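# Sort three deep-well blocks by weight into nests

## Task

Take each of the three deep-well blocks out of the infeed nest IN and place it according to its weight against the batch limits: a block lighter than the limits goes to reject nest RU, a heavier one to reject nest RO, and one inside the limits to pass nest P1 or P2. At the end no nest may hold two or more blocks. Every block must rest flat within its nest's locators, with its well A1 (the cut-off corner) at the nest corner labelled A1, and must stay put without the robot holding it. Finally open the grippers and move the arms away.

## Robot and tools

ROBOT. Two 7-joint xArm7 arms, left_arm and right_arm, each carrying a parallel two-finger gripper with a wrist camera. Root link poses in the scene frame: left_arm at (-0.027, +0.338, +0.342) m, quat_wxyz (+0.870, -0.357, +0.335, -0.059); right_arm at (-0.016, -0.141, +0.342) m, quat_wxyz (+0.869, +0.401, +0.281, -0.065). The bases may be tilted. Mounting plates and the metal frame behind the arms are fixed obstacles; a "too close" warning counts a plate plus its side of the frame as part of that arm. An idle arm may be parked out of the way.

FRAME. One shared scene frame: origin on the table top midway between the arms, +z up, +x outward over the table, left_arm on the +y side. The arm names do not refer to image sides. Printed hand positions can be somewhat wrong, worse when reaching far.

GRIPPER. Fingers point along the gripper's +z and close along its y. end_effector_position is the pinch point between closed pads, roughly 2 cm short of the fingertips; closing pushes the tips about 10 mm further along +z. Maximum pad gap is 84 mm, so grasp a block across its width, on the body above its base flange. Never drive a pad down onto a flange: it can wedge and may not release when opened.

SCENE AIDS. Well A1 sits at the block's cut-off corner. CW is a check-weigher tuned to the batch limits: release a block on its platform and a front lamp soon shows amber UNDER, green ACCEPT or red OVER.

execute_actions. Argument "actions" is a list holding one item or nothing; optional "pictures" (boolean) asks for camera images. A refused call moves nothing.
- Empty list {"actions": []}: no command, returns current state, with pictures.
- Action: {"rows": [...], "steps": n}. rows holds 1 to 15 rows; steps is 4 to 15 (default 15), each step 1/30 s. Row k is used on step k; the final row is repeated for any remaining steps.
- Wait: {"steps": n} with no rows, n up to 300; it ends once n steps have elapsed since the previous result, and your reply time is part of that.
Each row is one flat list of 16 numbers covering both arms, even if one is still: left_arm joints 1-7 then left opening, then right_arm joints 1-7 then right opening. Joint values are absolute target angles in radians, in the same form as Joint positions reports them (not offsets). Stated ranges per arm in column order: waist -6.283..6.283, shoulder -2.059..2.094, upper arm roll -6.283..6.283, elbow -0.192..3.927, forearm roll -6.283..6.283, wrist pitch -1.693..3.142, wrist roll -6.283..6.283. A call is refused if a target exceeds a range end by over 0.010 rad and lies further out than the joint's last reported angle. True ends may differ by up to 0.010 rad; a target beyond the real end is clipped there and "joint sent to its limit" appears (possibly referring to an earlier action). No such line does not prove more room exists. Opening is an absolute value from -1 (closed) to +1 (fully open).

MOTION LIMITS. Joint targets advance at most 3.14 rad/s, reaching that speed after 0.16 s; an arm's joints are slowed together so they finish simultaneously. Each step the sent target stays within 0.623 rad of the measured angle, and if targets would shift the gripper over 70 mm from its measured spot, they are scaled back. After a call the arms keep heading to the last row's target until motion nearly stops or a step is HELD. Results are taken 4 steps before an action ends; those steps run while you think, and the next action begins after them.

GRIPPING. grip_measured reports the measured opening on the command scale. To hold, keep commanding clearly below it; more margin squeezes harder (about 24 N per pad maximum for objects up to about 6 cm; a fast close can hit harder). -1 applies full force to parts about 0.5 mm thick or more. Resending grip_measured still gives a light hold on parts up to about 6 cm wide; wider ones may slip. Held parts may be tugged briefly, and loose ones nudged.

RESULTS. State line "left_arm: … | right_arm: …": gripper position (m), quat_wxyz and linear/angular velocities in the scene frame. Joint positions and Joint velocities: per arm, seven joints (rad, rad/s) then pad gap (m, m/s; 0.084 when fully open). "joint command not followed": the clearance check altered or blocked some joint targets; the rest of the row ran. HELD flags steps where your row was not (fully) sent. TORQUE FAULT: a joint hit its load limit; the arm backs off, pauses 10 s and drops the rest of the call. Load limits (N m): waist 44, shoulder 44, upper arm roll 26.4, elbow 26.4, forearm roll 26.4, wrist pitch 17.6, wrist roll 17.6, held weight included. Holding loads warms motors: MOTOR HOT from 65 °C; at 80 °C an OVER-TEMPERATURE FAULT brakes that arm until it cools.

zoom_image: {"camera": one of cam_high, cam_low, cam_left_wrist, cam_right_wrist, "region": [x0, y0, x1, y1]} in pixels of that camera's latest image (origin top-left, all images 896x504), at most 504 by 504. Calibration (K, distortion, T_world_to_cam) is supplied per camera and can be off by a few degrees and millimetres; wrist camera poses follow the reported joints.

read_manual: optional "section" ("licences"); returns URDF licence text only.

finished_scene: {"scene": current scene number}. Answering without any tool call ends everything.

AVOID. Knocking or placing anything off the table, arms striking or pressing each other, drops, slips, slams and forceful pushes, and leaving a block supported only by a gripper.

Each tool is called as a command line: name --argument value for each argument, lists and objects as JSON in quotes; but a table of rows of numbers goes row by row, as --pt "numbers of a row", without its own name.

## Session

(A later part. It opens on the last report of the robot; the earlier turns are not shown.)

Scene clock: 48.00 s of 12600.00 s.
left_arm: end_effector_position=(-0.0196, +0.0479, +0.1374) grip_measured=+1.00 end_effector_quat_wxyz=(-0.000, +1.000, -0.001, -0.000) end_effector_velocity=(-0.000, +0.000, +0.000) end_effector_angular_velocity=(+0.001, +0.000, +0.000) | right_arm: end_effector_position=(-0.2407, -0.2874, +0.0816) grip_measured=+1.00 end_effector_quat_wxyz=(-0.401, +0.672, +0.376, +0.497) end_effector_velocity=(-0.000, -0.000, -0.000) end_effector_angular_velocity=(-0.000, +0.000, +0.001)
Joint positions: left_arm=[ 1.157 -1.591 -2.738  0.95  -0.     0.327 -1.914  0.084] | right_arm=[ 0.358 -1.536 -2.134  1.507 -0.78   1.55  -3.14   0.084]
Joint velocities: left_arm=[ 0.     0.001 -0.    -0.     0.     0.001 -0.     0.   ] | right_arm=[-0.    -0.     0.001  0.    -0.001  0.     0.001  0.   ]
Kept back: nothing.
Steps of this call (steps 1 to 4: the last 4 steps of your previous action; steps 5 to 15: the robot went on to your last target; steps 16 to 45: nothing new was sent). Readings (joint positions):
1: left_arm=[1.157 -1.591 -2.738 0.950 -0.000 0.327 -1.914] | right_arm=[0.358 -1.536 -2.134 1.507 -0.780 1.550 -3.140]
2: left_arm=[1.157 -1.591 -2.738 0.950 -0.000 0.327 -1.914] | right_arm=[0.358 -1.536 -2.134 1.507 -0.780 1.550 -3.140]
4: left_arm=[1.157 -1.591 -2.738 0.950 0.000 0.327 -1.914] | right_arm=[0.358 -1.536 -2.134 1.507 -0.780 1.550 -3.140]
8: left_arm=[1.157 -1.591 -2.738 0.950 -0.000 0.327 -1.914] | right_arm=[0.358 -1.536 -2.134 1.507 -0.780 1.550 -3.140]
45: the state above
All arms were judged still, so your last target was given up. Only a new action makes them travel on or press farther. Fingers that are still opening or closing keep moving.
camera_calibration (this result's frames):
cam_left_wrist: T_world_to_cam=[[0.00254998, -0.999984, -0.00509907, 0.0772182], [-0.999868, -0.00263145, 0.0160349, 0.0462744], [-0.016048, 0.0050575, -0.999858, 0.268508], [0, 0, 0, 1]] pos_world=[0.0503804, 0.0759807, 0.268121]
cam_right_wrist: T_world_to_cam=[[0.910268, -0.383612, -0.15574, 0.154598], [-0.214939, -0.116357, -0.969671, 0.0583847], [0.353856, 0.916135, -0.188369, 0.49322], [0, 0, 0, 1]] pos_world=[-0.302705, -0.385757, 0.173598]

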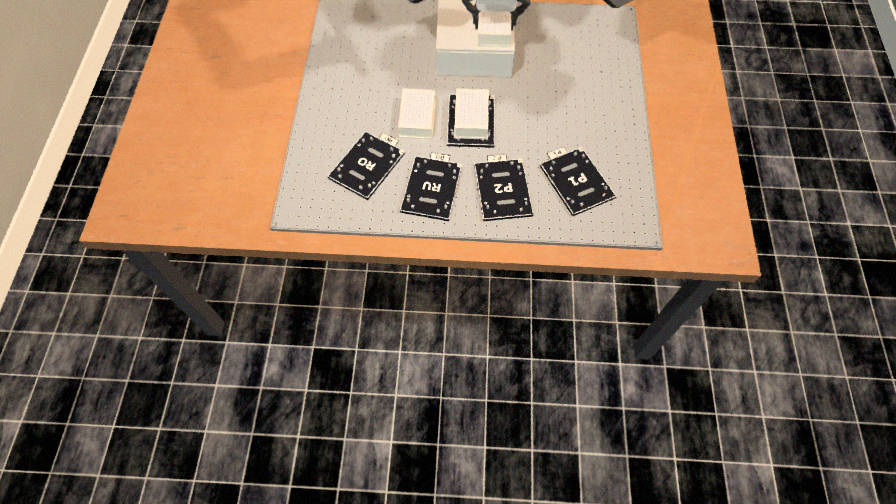

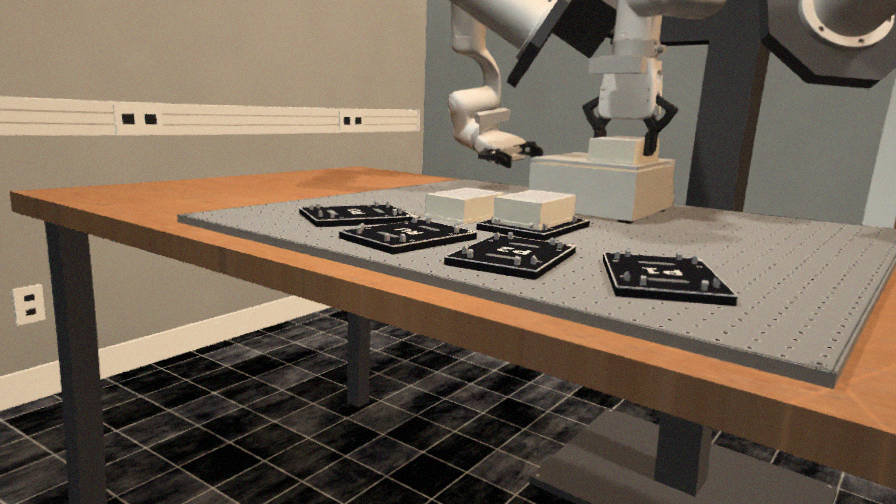

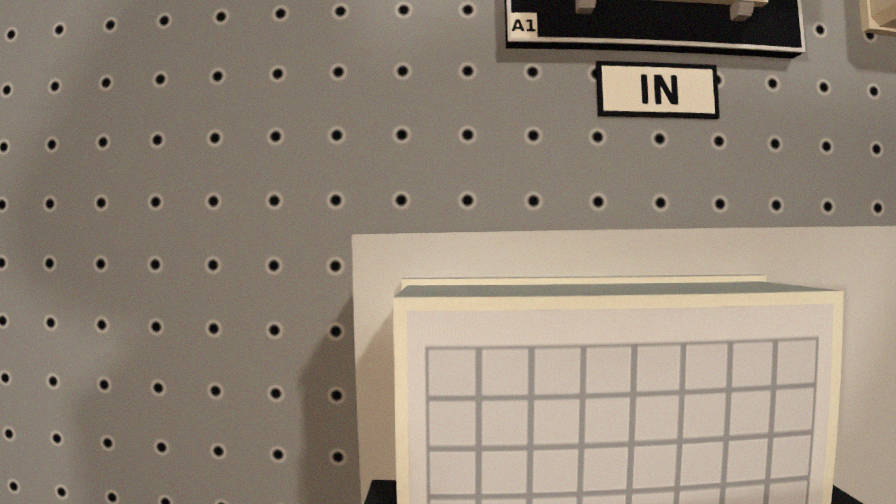

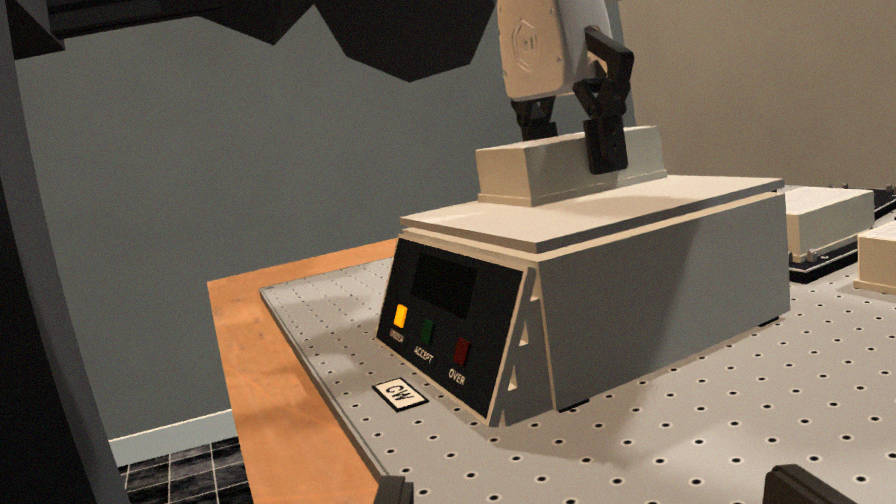

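execute_actions --actions '[{"rows":[[1.157,-1.591,-2.738,0.950,0,0.3266,-1.914,0.5,0.358,-1.536,-2.134,1.507,-0.78,1.55,-3.14,1]],"steps":10}]'

execute_actions --actions '[{"rows":[[1.127,-1.521,-2.738,0.886,0,0.339,-1.914,0.5,0.358,-1.536,-2.134,1.507,-0.78,1.55,-3.14,1]],"steps":8}]'

execute_actions --actions '[{"rows":[[1.19,-1.353,-2.484,0.74,0,0.306,-1.618,0.5,0.358,-1.536,-2.134,1.507,-0.78,1.55,-3.14,1]],"steps":12}]'

execute_actions --actions '[{"rows":[[1.369,-1.4116,-2.347,1.030,0,0.436,-1.428,0.5,0.358,-1.536,-2.134,1.507,-0.78,1.55,-3.14,1]],"steps":12}]'

execute_actions --actions '[{"rows":[[1.94,-1.575,-2.19,1.87,0,0.735,-0.984,0.5,0.358,-1.536,-2.134,1.507,-0.78,1.55,-3.14,1]]}]'

execute_actions --actions '[{"steps":20}]'

execute_actions --actions '[{"rows":[[1.97,-1.595,-2.185,1.897,0,0.724,-0.984,0.5,0.358,-1.536,-2.134,1.507,-0.78,1.55,-3.14,1],[1.97,-1.595,-2.185,1.897,0,0.724,-0.984,0.5,0.358,-1.536,-2.134,1.507,-0.78,1.55,-3.14,1],[1.97,-1.595,-2.185,1.897,0,0.724,-0.984,0.5,0.358,-1.536,-2.134,1.507,-0.78,1.55,-3.14,1],[1.97,-1.595,-2.185,1.897,0,0.724,-0.984,0.5,0.358,-1.536,-2.134,1.507,-0.78,1.55,-3.14,1],[2.001,-1.615,-2.1813,1.9245,0,0.713,-0.984,0.5,0.358,-1.536,-2.134,1.507,-0.78,1.55,-3.14,1]]}]'

execute_actions --actions '[{"steps":12}]' --pictures true

Scene clock: 48.93 s of 12600.00 s.
left_arm: end_effector_position=(-0.0196, +0.0478, +0.1374) grip_measured=+0.97 end_effector_quat_wxyz=(+0.000, +1.000, -0.001, -0.000) end_effector_velocity=(-0.000, +0.001, -0.001) end_effector_angular_velocity=(+0.001, -0.000, -0.001) | right_arm: end_effector_position=(-0.2407, -0.2874, +0.0816) grip_measured=+1.00 end_effector_quat_wxyz=(-0.401, +0.672, +0.376, +0.497) end_effector_velocity=(-0.000, -0.000, -0.000) end_effector_angular_velocity=(-0.000, -0.000, +0.002)
Joint positions: left_arm=[ 1.157 -1.591 -2.738  0.95   0.     0.327 -1.914  0.083] | right_arm=[ 0.358 -1.536 -2.134  1.507 -0.78   1.55  -3.14   0.084]
Joint velocities: left_arm=[ 0.    -0.001 -0.001 -0.001  0.    -0.001  0.     0.   ] | right_arm=[-0.     0.     0.001 -0.    -0.002  0.    -0.     0.   ]
Steps of this call (steps 1 to 22: nothing new was sent; steps 23 to 28: the first 6 steps of this action). Readings (joint positions):
23: left_arm=[1.157 -1.591 -2.738 0.950 -0.000 0.327 -1.914] | right_arm=[0.358 -1.536 -2.134 1.507 -0.780 1.550 -3.140]
24: left_arm=[1.157 -1.591 -2.738 0.950 -0.000 0.327 -1.914] | right_arm=[0.358 -1.536 -2.134 1.507 -0.780 1.550 -3.140]
26: left_arm=[1.157 -1.591 -2.738 0.950 0.000 0.327 -1.914] | right_arm=[0.358 -1.536 -2.134 1.507 -0.780 1.550 -3.140]
28: the state above

Scene clock: 49.20 s of 12600.00 s.
left_arm: end_effector_position=(-0.0157, +0.0586, +0.1493) grip_measured=+0.96 end_effector_quat_wxyz=(-0.002, +1.000, -0.001, +0.001) end_effector_velocity=(+0.017, +0.061, +0.153) end_effector_angular_velocity=(-0.067, +0.030, -0.005) | right_arm: end_effector_position=(-0.2407, -0.2874, +0.0816) grip_measured=+1.00 end_effector_quat_wxyz=(-0.401, +0.672, +0.376, +0.497) end_effector_velocity=(+0.000, -0.000, -0.000) end_effector_angular_velocity=(+0.000, +0.000, +0.000)
Joint positions: left_arm=[ 1.136 -1.541 -2.738  0.901 -0.     0.337 -1.914  0.083] | right_arm=[ 0.358 -1.536 -2.134  1.507 -0.78   1.55  -3.14   0.084]
Joint velocities: left_arm=[-0.23   0.54  -0.001 -0.432 -0.001  0.082 -0.     0.   ] | right_arm=[ 0.001  0.001 -0.    -0.     0.001 -0.     0.     0.   ]
Steps of this call (steps 1 to 4: the last 4 steps of your previous action; steps 5 to 8: the first 4 steps of this action). Readings (joint positions):
5: left_arm=[1.157 -1.590 -2.738 0.949 0.000 0.327 -1.914] | right_arm=[0.358 -1.536 -2.134 1.507 -0.780 1.550 -3.140]
6: left_arm=[1.153 -1.582 -2.738 0.940 0.000 0.329 -1.914] | right_arm=[0.358 -1.536 -2.134 1.507 -0.780 1.550 -3.140]
8: the state above

Scene clock: 49.60 s of 12600.00 s.
left_arm: end_effector_position=(+0.0942, +0.0618, +0.1691) grip_measured=+0.96 end_effector_quat_wxyz=(+0.003, +1.000, +0.001, +0.002) end_effector_velocity=(+0.474, +0.104, +0.035) end_effector_angular_velocity=(+0.065, +0.041, +0.072) | right_arm: end_effector_position=(-0.2407, -0.2874, +0.0816) grip_measured=+1.00 end_effector_quat_wxyz=(-0.401, +0.672, +0.376, +0.497) end_effector_velocity=(-0.000, +0.001, +0.000) end_effector_angular_velocity=(+0.001, +0.001, -0.001)
Joint positions: left_arm=[ 1.178 -1.388 -2.535  0.772 -0.     0.312 -1.682  0.083] | right_arm=[ 0.358 -1.536 -2.134  1.507 -0.78   1.55  -3.14   0.084]
Joint velocities: left_arm=[ 0.223  0.612  0.923 -0.54  -0.002 -0.101  1.028 -0.   ] | right_arm=[-0.     0.    -0.001 -0.     0.     0.     0.     0.   ]
Steps of this call (steps 1 to 4: the last 4 steps of your previous action; steps 5 to 12: the first 8 steps of this action). Readings (joint positions):
5: left_arm=[1.127 -1.520 -2.737 0.886 0.000 0.338 -1.913] | right_arm=[0.358 -1.536 -2.134 1.507 -0.780 1.550 -3.140]
6: left_arm=[1.130 -1.516 -2.732 0.881 0.000 0.336 -1.902] | right_arm=[0.358 -1.536 -2.134 1.507 -0.780 1.550 -3.140]
8: left_arm=[1.144 -1.480 -2.682 0.849 0.001 0.328 -1.835] | right_arm=[0.358 -1.536 -2.134 1.507 -0.780 1.550 -3.140]
12: the state above

Scene clock: 50.00 s of 12600.00 s.
left_arm: end_effector_position=(+0.1986, +0.0063, +0.1675) grip_measured=+0.96 end_effector_quat_wxyz=(+0.003, +1.000, +0.003, +0.000) end_effector_velocity=(+0.383, -0.189, -0.020) end_effector_angular_velocity=(-0.014, -0.075, +0.106) | right_arm: end_effector_position=(-0.2407, -0.2874, +0.0816) grip_measured=+1.00 end_effector_quat_wxyz=(-0.401, +0.672, +0.376, +0.497) end_effector_velocity=(+0.000, +0.000, +0.000) end_effector_angular_velocity=(+0.001, -0.000, -0.002)
Joint positions: left_arm=[ 1.343 -1.403 -2.366  0.99  -0.     0.415 -1.458  0.083] | right_arm=[ 0.358 -1.536 -2.134  1.507 -0.78   1.55  -3.14   0.084]
Joint velocities: left_arm=[ 0.597 -0.158  0.516  0.926 -0.004  0.378  0.583 -0.   ] | right_arm=[-0.    -0.    -0.001 -0.     0.001  0.001  0.     0.   ]
Steps of this call (steps 1 to 4: the last 4 steps of your previous action; steps 5 to 12: the first 8 steps of this action). Readings (joint positions):
5: left_arm=[1.191 -1.354 -2.483 0.740 -0.000 0.308 -1.619] | right_arm=[0.358 -1.536 -2.134 1.507 -0.780 1.550 -3.140]
6: left_arm=[1.196 -1.357 -2.483 0.749 0.000 0.313 -1.611] | right_arm=[0.358 -1.536 -2.134 1.507 -0.780 1.550 -3.140]
8: left_arm=[1.236 -1.374 -2.457 0.817 0.001 0.347 -1.565] | right_arm=[0.358 -1.536 -2.134 1.507 -0.780 1.550 -3.140]
12: the state above

Scene clock: 50.50 s of 12600.00 s.
left_arm: end_effector_position=(+0.3314, -0.0582, +0.1180) grip_measured=+0.96 end_effector_quat_wxyz=(-0.014, +0.999, -0.033, -0.017) end_effector_velocity=(+0.440, -0.265, -0.047) end_effector_angular_velocity=(-0.264, -0.078, -0.269) | right_arm: end_effector_position=(-0.2407, -0.2874, +0.0816) grip_measured=+1.00 end_effector_quat_wxyz=(-0.401, +0.672, +0.376, +0.497) end_effector_velocity=(+0.000, +0.000, -0.000) end_effector_angular_velocity=(+0.001, -0.000, +0.001)
Joint positions: left_arm=[ 1.717 -1.512 -2.253  1.5    0.     0.618 -1.158  0.083] | right_arm=[ 0.358 -1.536 -2.134  1.507 -0.78   1.55  -3.14   0.084]
Joint velocities: left_arm=[ 1.036 -0.29   0.283  1.794 -0.     0.539  0.822  0.   ] | right_arm=[ 0.001 -0.    -0.     0.    -0.001  0.     0.     0.   ]
Steps of this call (steps 1 to 4: the last 4 steps of your previous action; steps 5 to 15: the first 11 steps of this action). Readings (joint positions):
5: left_arm=[1.370 -1.412 -2.347 1.029 -0.000 0.436 -1.428] | right_arm=[0.358 -1.536 -2.134 1.507 -0.780 1.550 -3.140]
6: left_arm=[1.377 -1.415 -2.349 1.038 0.000 0.442 -1.420] | right_arm=[0.358 -1.536 -2.134 1.507 -0.780 1.550 -3.140]
8: left_arm=[1.438 -1.433 -2.338 1.111 0.000 0.477 -1.368] | right_arm=[0.358 -1.536 -2.134 1.507 -0.780 1.550 -3.140]
12: left_arm=[1.613 -1.482 -2.280 1.325 -0.000 0.564 -1.240] | right_arm=[0.358 -1.536 -2.134 1.507 -0.780 1.550 -3.140]
15: the state above

Scene clock: 51.17 s of 12600.00 s.
left_arm: end_effector_position=(+0.4233, -0.0914, +0.1013) grip_measured=+0.96 end_effector_quat_wxyz=(-0.000, +0.998, -0.066, -0.004) end_effector_velocity=(+0.002, +0.001, -0.001) end_effector_angular_velocity=(-0.000, -0.001, +0.002) | right_arm: end_effector_position=(-0.2407, -0.2874, +0.0816) grip_measured=+1.00 end_effector_quat_wxyz=(-0.401, +0.672, +0.376, +0.497) end_effector_velocity=(+0.000, +0.000, -0.000) end_effector_angular_velocity=(+0.001, -0.000, -0.000)
Joint positions: left_arm=[ 1.939 -1.575 -2.19   1.869 -0.     0.735 -0.984  0.083] | right_arm=[ 0.358 -1.536 -2.134  1.507 -0.78   1.55  -3.14   0.084]
Joint velocities: left_arm=[ 0.004 -0.     0.002  0.003  0.    -0.002  0.001 -0.   ] | right_arm=[ 0. -0. -0. -0.  0.  0.  0. -0.]
Kept back: nothing.
Steps of this call (steps 1 to 4: the last 4 steps of your previous action; steps 5 to 20: the robot went on to your last target). Readings (joint positions):
1: left_arm=[1.752 -1.522 -2.243 1.560 0.000 0.636 -1.131] | right_arm=[0.358 -1.536 -2.134 1.507 -0.780 1.550 -3.140]
2: left_arm=[1.788 -1.532 -2.233 1.620 0.000 0.655 -1.102] | right_arm=[0.358 -1.536 -2.134 1.507 -0.780 1.550 -3.140]
4: left_arm=[1.860 -1.552 -2.212 1.740 -0.000 0.693 -1.046] | right_arm=[0.358 -1.536 -2.134 1.507 -0.780 1.550 -3.140]
8: left_arm=[1.939 -1.572 -2.186 1.862 0.000 0.732 -0.988] | right_arm=[0.358 -1.536 -2.134 1.507 -0.780 1.550 -3.140]
20: the state above

Scene clock: 51.53 s of 12600.00 s.
left_arm: end_effector_position=(+0.4284, -0.0886, +0.0727) grip_measured=+0.96 end_effector_quat_wxyz=(-0.002, +0.998, -0.063, -0.002) end_effector_velocity=(+0.008, -0.020, +0.020) end_effector_angular_velocity=(-0.048, -0.022, -0.003) | right_arm: end_effector_position=(-0.2407, -0.2874, +0.0816) grip_measured=+1.00 end_effector_quat_wxyz=(-0.401, +0.672, +0.376, +0.497) end_effector_velocity=(-0.000, -0.000, +0.000) end_effector_angular_velocity=(-0.001, -0.002, +0.002)
Joint positions: left_arm=[ 2.003 -1.616 -2.181  1.922 -0.     0.714 -0.984  0.083] | right_arm=[ 0.358 -1.536 -2.134  1.507 -0.78   1.55  -3.14   0.084]
Joint velocities: left_arm=[-0.012  0.006 -0.003  0.03   0.    -0.01   0.     0.   ] | right_arm=[-0.     0.     0.001 -0.    -0.001  0.    -0.002  0.   ]
Steps of this call (steps 1 to 11: the first 11 steps of this action). Readings (joint positions):
1: left_arm=[1.940 -1.576 -2.190 1.870 -0.000 0.735 -0.984] | right_arm=[0.358 -1.536 -2.134 1.507 -0.780 1.550 -3.140]
2: left_arm=[1.947 -1.580 -2.189 1.879 -0.000 0.731 -0.984] | right_arm=[0.358 -1.536 -2.134 1.507 -0.780 1.550 -3.140]
4: left_arm=[1.964 -1.591 -2.186 1.894 0.000 0.725 -0.984] | right_arm=[0.358 -1.536 -2.134 1.507 -0.780 1.550 -3.140]
8: left_arm=[1.997 -1.612 -2.182 1.919 0.000 0.715 -0.984] | right_arm=[0.358 -1.536 -2.134 1.507 -0.780 1.550 -3.140]
11: the state above

Scene clock: 51.93 s of 12600.00 s.
left_arm: end_effector_position=(+0.4293, -0.0906, +0.0750) grip_measured=+0.96 end_effector_quat_wxyz=(-0.000, +0.998, -0.063, -0.000) end_effector_velocity=(+0.001, -0.001, +0.002) end_effector_angular_velocity=(-0.003, -0.000, +0.001) | right_arm: end_effector_position=(-0.2407, -0.2874, +0.0816) grip_measured=+1.00 end_effector_quat_wxyz=(-0.401, +0.672, +0.376, +0.497) end_effector_velocity=(+0.000, +0.000, +0.000) end_effector_angular_velocity=(-0.000, -0.002, -0.000)
Joint positions: left_arm=[ 2.001 -1.615 -2.181  1.924 -0.     0.713 -0.984  0.083] | right_arm=[ 0.358 -1.536 -2.134  1.507 -0.78   1.55  -3.14   0.084]
Joint velocities: left_arm=[-0.     0.002 -0.001  0.002 -0.     0.001  0.    -0.   ] | right_arm=[-0.    -0.    -0.001 -0.     0.001  0.    -0.002 -0.   ]
Kept back: nothing.
Steps of this call (steps 1 to 4: the last 4 steps of your previous action; steps 5 to 12: the robot went on to your last target). Readings (joint positions):
1: left_arm=[2.002 -1.616 -2.181 1.923 -0.000 0.713 -0.984] | right_arm=[0.358 -1.536 -2.134 1.507 -0.780 1.550 -3.140]
2: left_arm=[2.001 -1.615 -2.181 1.924 -0.000 0.713 -0.984] | right_arm=[0.358 -1.536 -2.134 1.507 -0.780 1.550 -3.140]
4: left_arm=[2.000 -1.614 -2.181 1.926 0.000 0.713 -0.984] | right_arm=[0.358 -1.536 -2.134 1.507 -0.780 1.550 -3.140]
8: left_arm=[2.000 -1.615 -2.181 1.925 0.000 0.713 -0.984] | right_arm=[0.358 -1.536 -2.134 1.507 -0.780 1.550 -3.140]
12: the state above
camera_calibration (this result's frames):
cam_left_wrist: T_world_to_cam=[[-0.122572, -0.992448, -0.00485727, -0.00836745], [-0.992339, 0.12248, 0.0161945, 0.503816], [-0.0154773, 0.00680506, -0.999857, 0.213997], [0, 0, 0, 1]] pos_world=[0.502243, -0.0714677, 0.205767]
cam_right_wrist: T_world_to_cam=[[0.910268, -0.383612, -0.15574, 0.154598], [-0.214939, -0.116357, -0.969671, 0.0583846], [0.353856, 0.916135, -0.188369, 0.49322], [0, 0, 0, 1]] pos_world=[-0.302705, -0.385757, 0.173598]

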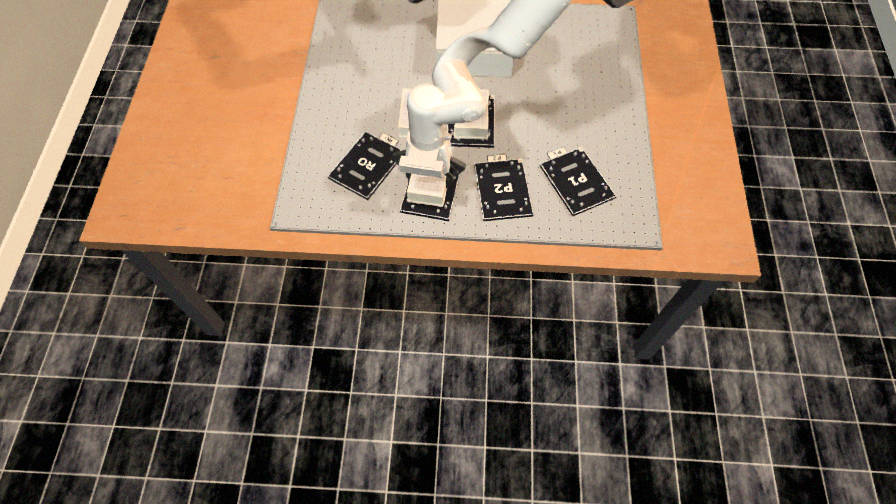

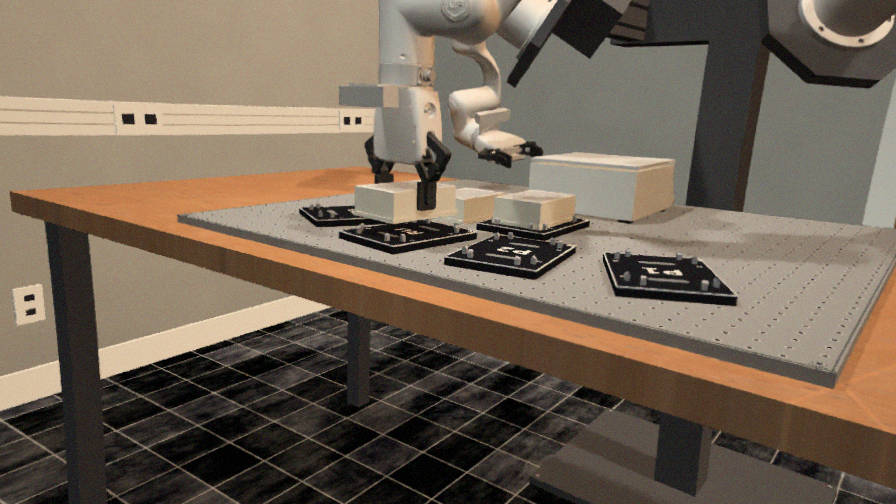

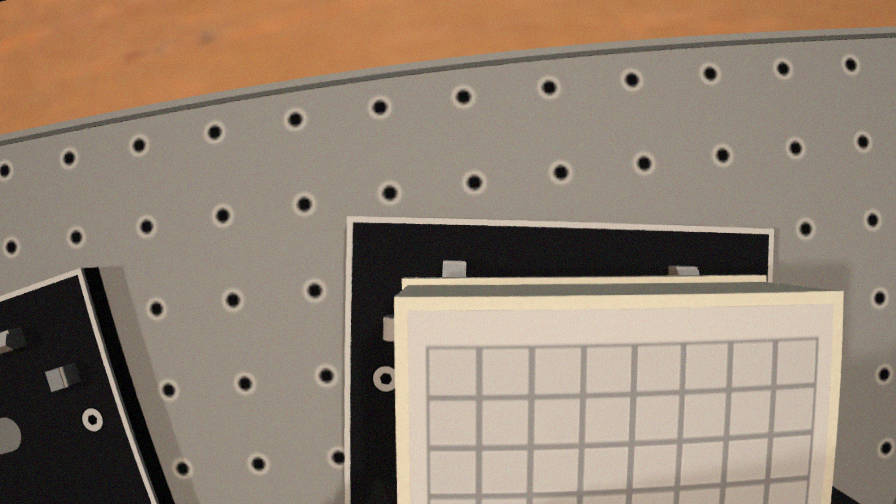

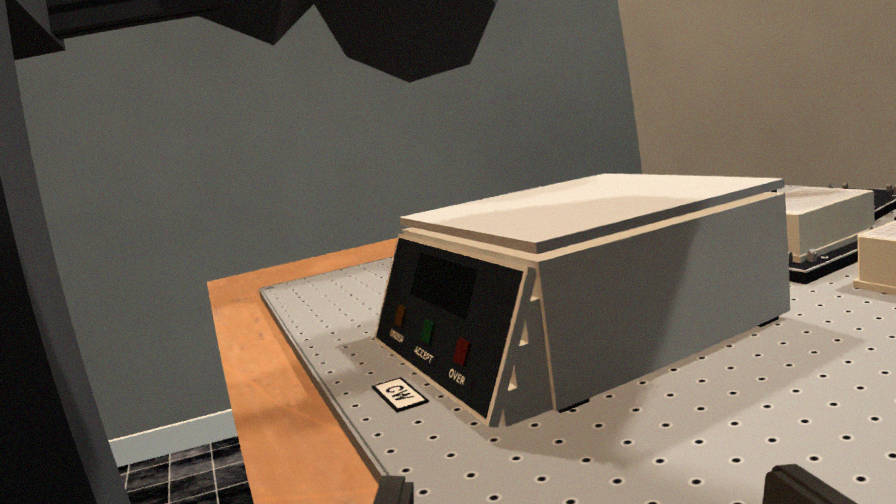

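execute_actions --actions '[{"rows":[[1.9885,-1.609,-2.183,1.8975,0,0.6996,-0.945,0.5,0.358,-1.536,-2.134,1.507,-0.78,1.55,-3.14,1],[1.9885,-1.609,-2.183,1.8975,0,0.6996,-0.945,0.5,0.358,-1.536,-2.134,1.507,-0.78,1.55,-3.14,1],[1.9885,-1.609,-2.183,1.8975,0,0.6996,-0.945,0.5,0.358,-1.536,-2.134,1.507,-0.78,1.55,-3.14,1],[1.9985,-1.616,-2.1825,1.9065,0,0.6965,-0.945,0.5,0.358,-1.536,-2.134,1.507,-0.78,1.55,-3.14,1],[1.9985,-1.616,-2.1825,1.9065,0,0.6965,-0.945,0.5,0.358,-1.536,-2.134,1.507,-0.78,1.55,-3.14,1],[2.008,-1.623,-2.182,1.916,0,0.6935,-0.945,0.5,0.358,-1.536,-2.134,1.507,-0.78,1.55,-3.14,1],[2.008,-1.623,-2.182,1.916,0,0.6935,-0.945,0.5,0.358,-1.536,-2.134,1.507,-0.78,1.55,-3.14,1],[2.018,-1.630,-2.181,1.925,0,0.691,-0.945,0.5,0.358,-1.536,-2.134,1.507,-0.78,1.55,-3.14,1]]}]'

execute_actions --actions '[{"steps":12}]' --pictures true

Scene clock: 53.07 s of 12600.00 s.
left_arm: end_effector_position=(+0.4259, -0.0871, +0.0617) grip_measured=+0.96 end_effector_quat_wxyz=(-0.001, +0.996, -0.084, -0.001) end_effector_velocity=(-0.007, +0.020, -0.039) end_effector_angular_velocity=(+0.045, +0.022, +0.003) | right_arm: end_effector_position=(-0.2407, -0.2874, +0.0816) grip_measured=+1.00 end_effector_quat_wxyz=(-0.401, +0.672, +0.376, +0.497) end_effector_velocity=(+0.000, +0.000, -0.000) end_effector_angular_velocity=(+0.000, -0.001, +0.001)
Joint positions: left_arm=[ 2.018 -1.63  -2.181  1.922 -0.     0.692 -0.945  0.083] | right_arm=[ 0.358 -1.536 -2.134  1.507 -0.78   1.55  -3.14   0.084]
Joint velocities: left_arm=[ 0.059 -0.038  0.005  0.017 -0.    -0.003  0.001 -0.   ] | right_arm=[ 0.001  0.    -0.    -0.    -0.    -0.    -0.001 -0.   ]
Steps of this call (steps 1 to 15: the robot went on to your last target; steps 16 to 23: nothing new was sent; steps 24 to 34: the first 11 steps of this action). Readings (joint positions):
24: left_arm=[2.001 -1.615 -2.181 1.924 -0.000 0.713 -0.983] | right_arm=[0.358 -1.536 -2.134 1.507 -0.780 1.550 -3.140]
25: left_arm=[1.998 -1.613 -2.181 1.918 -0.000 0.709 -0.973] | right_arm=[0.358 -1.536 -2.134 1.507 -0.780 1.550 -3.140]
27: left_arm=[1.991 -1.610 -2.183 1.903 0.000 0.702 -0.952] | right_arm=[0.358 -1.536 -2.134 1.507 -0.780 1.550 -3.140]
31: left_arm=[2.005 -1.621 -2.182 1.914 0.000 0.694 -0.945] | right_arm=[0.358 -1.536 -2.134 1.507 -0.780 1.550 -3.140]
34: the state above

Scene clock: 53.47 s of 12600.00 s.
left_arm: end_effector_position=(+0.4264, -0.0881, +0.0623) grip_measured=+0.96 end_effector_quat_wxyz=(-0.000, +0.996, -0.084, -0.000) end_effector_velocity=(-0.002, +0.002, -0.003) end_effector_angular_velocity=(+0.006, +0.003, -0.002) | right_arm: end_effector_position=(-0.2407, -0.2874, +0.0816) grip_measured=+1.00 end_effector_quat_wxyz=(-0.401, +0.672, +0.376, +0.497) end_effector_velocity=(-0.000, +0.000, -0.000) end_effector_angular_velocity=(-0.000, +0.000, +0.000)
Joint positions: left_arm=[ 2.018 -1.63  -2.181  1.925 -0.     0.691 -0.945  0.083] | right_arm=[ 0.358 -1.536 -2.134  1.507 -0.78   1.55  -3.14   0.084]
Joint velocities: left_arm=[ 0.002 -0.003 -0.    -0.     0.     0.002 -0.     0.   ] | right_arm=[-0.    -0.    -0.001 -0.    -0.    -0.001 -0.     0.   ]
Kept back: nothing.
Steps of this call (steps 1 to 4: the last 4 steps of your previous action; steps 5 to 12: the robot went on to your last target). Readings (joint positions):
1: left_arm=[2.019 -1.631 -2.181 1.923 -0.000 0.692 -0.945] | right_arm=[0.358 -1.536 -2.134 1.507 -0.780 1.550 -3.140]
2: left_arm=[2.019 -1.631 -2.181 1.923 -0.000 0.692 -0.945] | right_arm=[0.358 -1.536 -2.134 1.507 -0.780 1.550 -3.140]
4: left_arm=[2.018 -1.630 -2.181 1.925 -0.000 0.691 -0.945] | right_arm=[0.358 -1.536 -2.134 1.507 -0.780 1.550 -3.140]
8: left_arm=[2.017 -1.630 -2.181 1.926 0.000 0.691 -0.945] | right_arm=[0.358 -1.536 -2.134 1.507 -0.780 1.550 -3.140]
12: the state above
camera_calibration (this result's frames):
cam_left_wrist: T_world_to_cam=[[-0.16371, -0.986496, -0.0049246, 0.0116888], [-0.986397, 0.163615, 0.0158434, 0.501948], [-0.0148238, 0.00745134, -0.999862, 0.201001], [0, 0, 0, 1]] pos_world=[0.500014, -0.0720929, 0.193078]
cam_right_wrist: T_world_to_cam=[[0.910268, -0.383612, -0.155739, 0.154598], [-0.214939, -0.116357, -0.969671, 0.0583846], [0.353856, 0.916135, -0.188369, 0.49322], [0, 0, 0, 1]] pos_world=[-0.302705, -0.385757, 0.173598]

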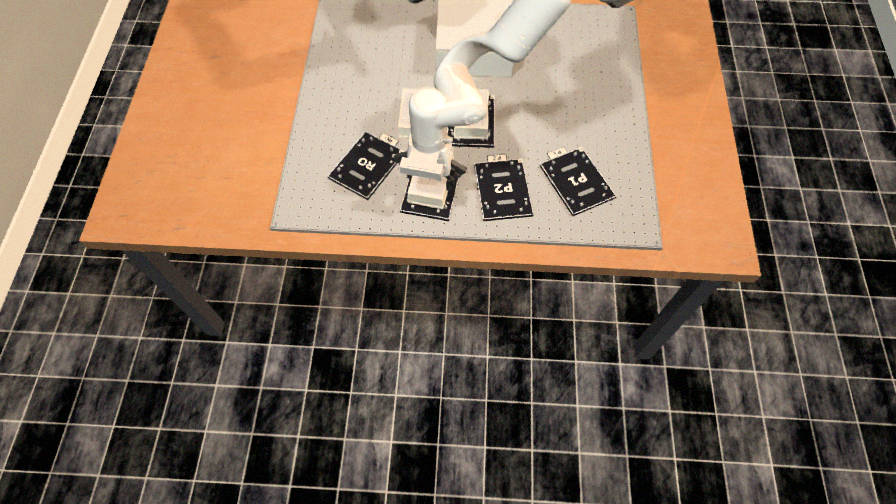

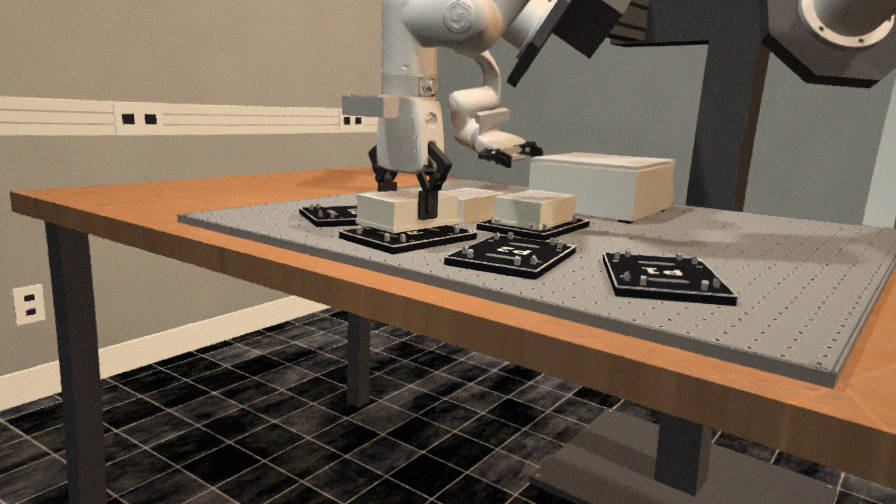

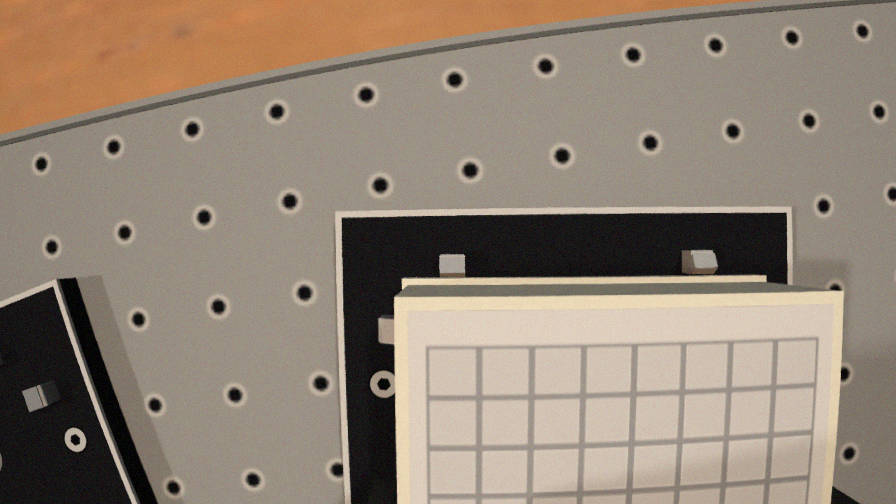

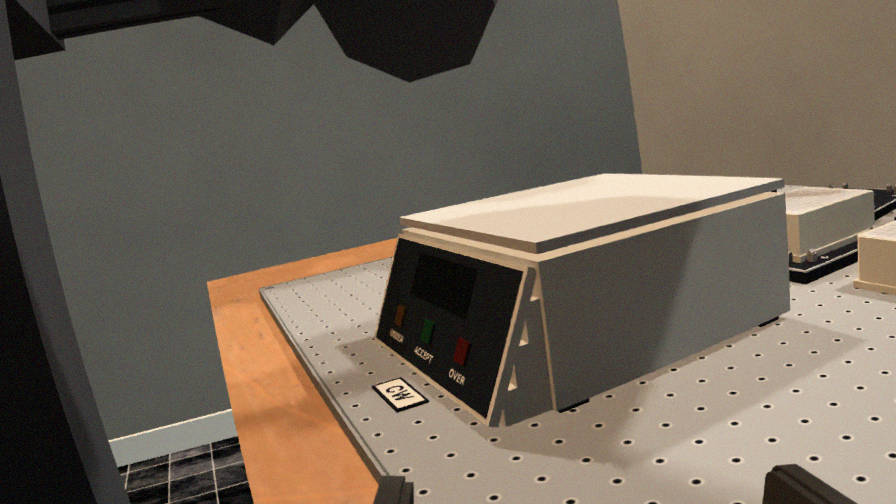

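execute_actions --actions '[{"rows":[[2.025,-1.635,-2.1805,1.932,0,0.689,-0.945,0.5,0.358,-1.536,-2.134,1.507,-0.78,1.55,-3.14,1],[2.025,-1.635,-2.1805,1.932,0,0.689,-0.945,0.5,0.358,-1.536,-2.134,1.507,-0.78,1.55,-3.14,1],[2.032,-1.64,-2.18,1.9385,0,0.6875,-0.945,0.5,0.358,-1.536,-2.134,1.507,-0.78,1.55,-3.14,1],[2.032,-1.64,-2.18,1.9385,0,0.6875,-0.945,0.5,0.358,-1.536,-2.134,1.507,-0.78,1.55,-3.14,1],[2.039,-1.6445,-2.1795,1.9455,0,0.686,-0.945,0.5,0.358,-1.536,-2.134,1.507,-0.78,1.55,-3.14,1],[2.039,-1.6445,-2.1795,1.9455,0,0.686,-0.945,0.5,0.358,-1.536,-2.134,1.507,-0.78,1.55,-3.14,1],[2.046,-1.649,-2.179,1.952,0,0.684,-0.945,0.5,0.358,-1.536,-2.134,1.507,-0.78,1.55,-3.14,1],[2.046,-1.649,-2.179,1.952,0,0.684,-0.945,0.5,0.358,-1.536,-2.134,1.507,-0.78,1.55,-3.14,1],[2.0533,-1.654,-2.1786,1.9593,0,0.6826,-0.945,0.5,0.358,-1.536,-2.134,1.507,-0.78,1.55,-3.14,1]]}]'

execute_actions --actions '[{"steps":12}]' --pictures true

zoom_image --camera "cam_low" --region '[320, 170, 500, 270]'

Scene clock: 54.30 s of 12600.00 s.
left_arm: end_effector_position=(+0.4267, -0.0886, +0.0498) grip_measured=+0.97 end_effector_quat_wxyz=(+0.000, +0.997, -0.083, -0.000) end_effector_velocity=(+0.011, -0.001, -0.025) end_effector_angular_velocity=(-0.016, -0.016, +0.006) | right_arm: end_effector_position=(-0.2407, -0.2874, +0.0816) grip_measured=+1.00 end_effector_quat_wxyz=(-0.401, +0.672, +0.376, +0.497) end_effector_velocity=(-0.001, +0.001, +0.000) end_effector_angular_velocity=(-0.000, +0.001, -0.001)
Joint positions: left_arm=[ 2.049 -1.651 -2.179  1.957 -0.     0.685 -0.946  0.083] | right_arm=[ 0.358 -1.536 -2.134  1.507 -0.78   1.55  -3.14   0.084]
Joint velocities: left_arm=[ 0.07  -0.038  0.015  0.069  0.002 -0.032  0.003  0.   ] | right_arm=[-0.002 -0.    -0.001 -0.    -0.001 -0.     0.    -0.   ]
Steps of this call (steps 1 to 14: the robot went on to your last target; steps 15 to 25: the first 11 steps of this action). Readings (joint positions):
15: left_arm=[2.018 -1.630 -2.181 1.926 -0.000 0.691 -0.945] | right_arm=[0.358 -1.536 -2.134 1.507 -0.780 1.550 -3.140]
16: left_arm=[2.020 -1.632 -2.181 1.928 0.000 0.690 -0.945] | right_arm=[0.358 -1.536 -2.134 1.507 -0.780 1.550 -3.140]
18: left_arm=[2.026 -1.636 -2.180 1.935 0.000 0.688 -0.945] | right_arm=[0.358 -1.536 -2.134 1.507 -0.780 1.550 -3.140]
22: left_arm=[2.040 -1.646 -2.181 1.947 -0.001 0.687 -0.946] | right_arm=[0.358 -1.536 -2.134 1.507 -0.780 1.550 -3.140]
25: the state above

Scene clock: 54.70 s of 12600.00 s.
left_arm: end_effector_position=(+0.4271, -0.0886, +0.0482) grip_measured=+0.97 end_effector_quat_wxyz=(+0.001, +0.996, -0.084, +0.000) end_effector_velocity=(+0.000, +0.000, -0.001) end_effector_angular_velocity=(+0.000, -0.001, -0.001) | right_arm: end_effector_position=(-0.2407, -0.2874, +0.0816) grip_measured=+1.00 end_effector_quat_wxyz=(-0.401, +0.672, +0.376, +0.497) end_effector_velocity=(-0.000, +0.001, +0.000) end_effector_angular_velocity=(+0.002, +0.001, -0.000)
Joint positions: left_arm=[ 2.053 -1.653 -2.178  1.96   0.     0.682 -0.945  0.083] | right_arm=[ 0.358 -1.536 -2.134  1.507 -0.78   1.55  -3.14   0.084]
Joint velocities: left_arm=[ 0.002 -0.002  0.001  0.001  0.    -0.002  0.     0.   ] | right_arm=[-0.    -0.    -0.002  0.    -0.001  0.     0.001 -0.   ]
Kept back: nothing.
Steps of this call (steps 1 to 4: the last 4 steps of your previous action; steps 5 to 12: the robot went on to your last target). Readings (joint positions):
1: left_arm=[2.051 -1.652 -2.179 1.959 -0.000 0.684 -0.945] | right_arm=[0.358 -1.536 -2.134 1.507 -0.780 1.550 -3.140]
2: left_arm=[2.051 -1.652 -2.179 1.959 -0.000 0.684 -0.945] | right_arm=[0.358 -1.536 -2.134 1.507 -0.780 1.550 -3.140]
4: left_arm=[2.052 -1.653 -2.178 1.960 -0.000 0.683 -0.945] | right_arm=[0.358 -1.536 -2.134 1.507 -0.780 1.550 -3.140]
8: left_arm=[2.052 -1.653 -2.178 1.960 0.000 0.683 -0.945] | right_arm=[0.358 -1.536 -2.134 1.507 -0.780 1.550 -3.140]
12: the state above
camera_calibration (this result's frames):
cam_left_wrist: T_world_to_cam=[[-0.163058, -0.986611, -0.00336142, 0.010917], [-0.986519, 0.162993, 0.0146043, 0.503045], [-0.0138609, 0.00569745, -0.999888, 0.186383], [0, 0, 0, 1]] pos_world=[0.500627, -0.0722837, 0.179053]
cam_right_wrist: T_world_to_cam=[[0.910268, -0.383612, -0.15574, 0.154598], [-0.214939, -0.116357, -0.969671, 0.0583847], [0.353856, 0.916135, -0.188369, 0.49322], [0, 0, 0, 1]] pos_world=[-0.302705, -0.385757, 0.173598]

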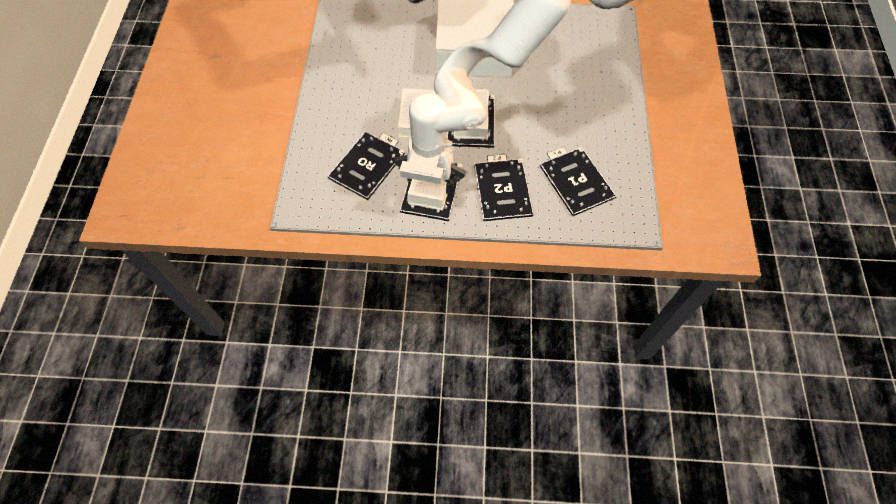

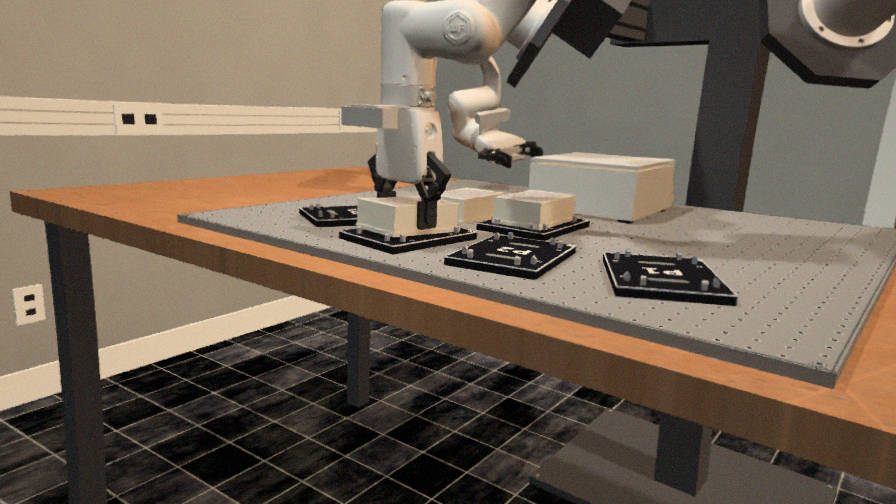

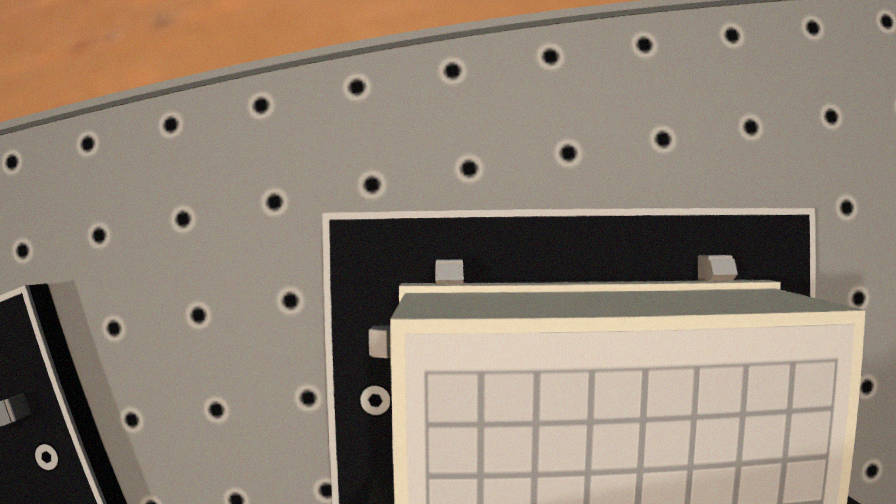

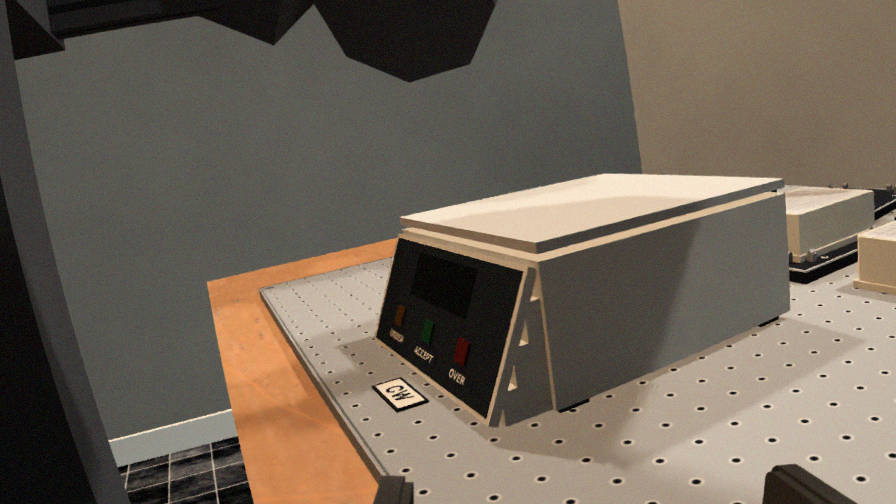

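Region (320, 170, 500, 270) of cam_low's 896x504 image, scaled by 2.800, with more detail than that image has.

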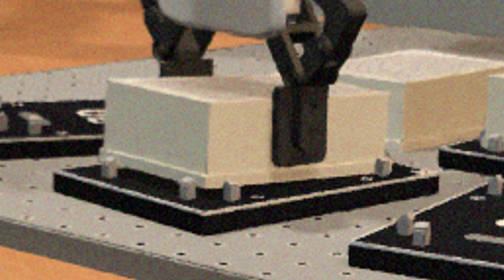

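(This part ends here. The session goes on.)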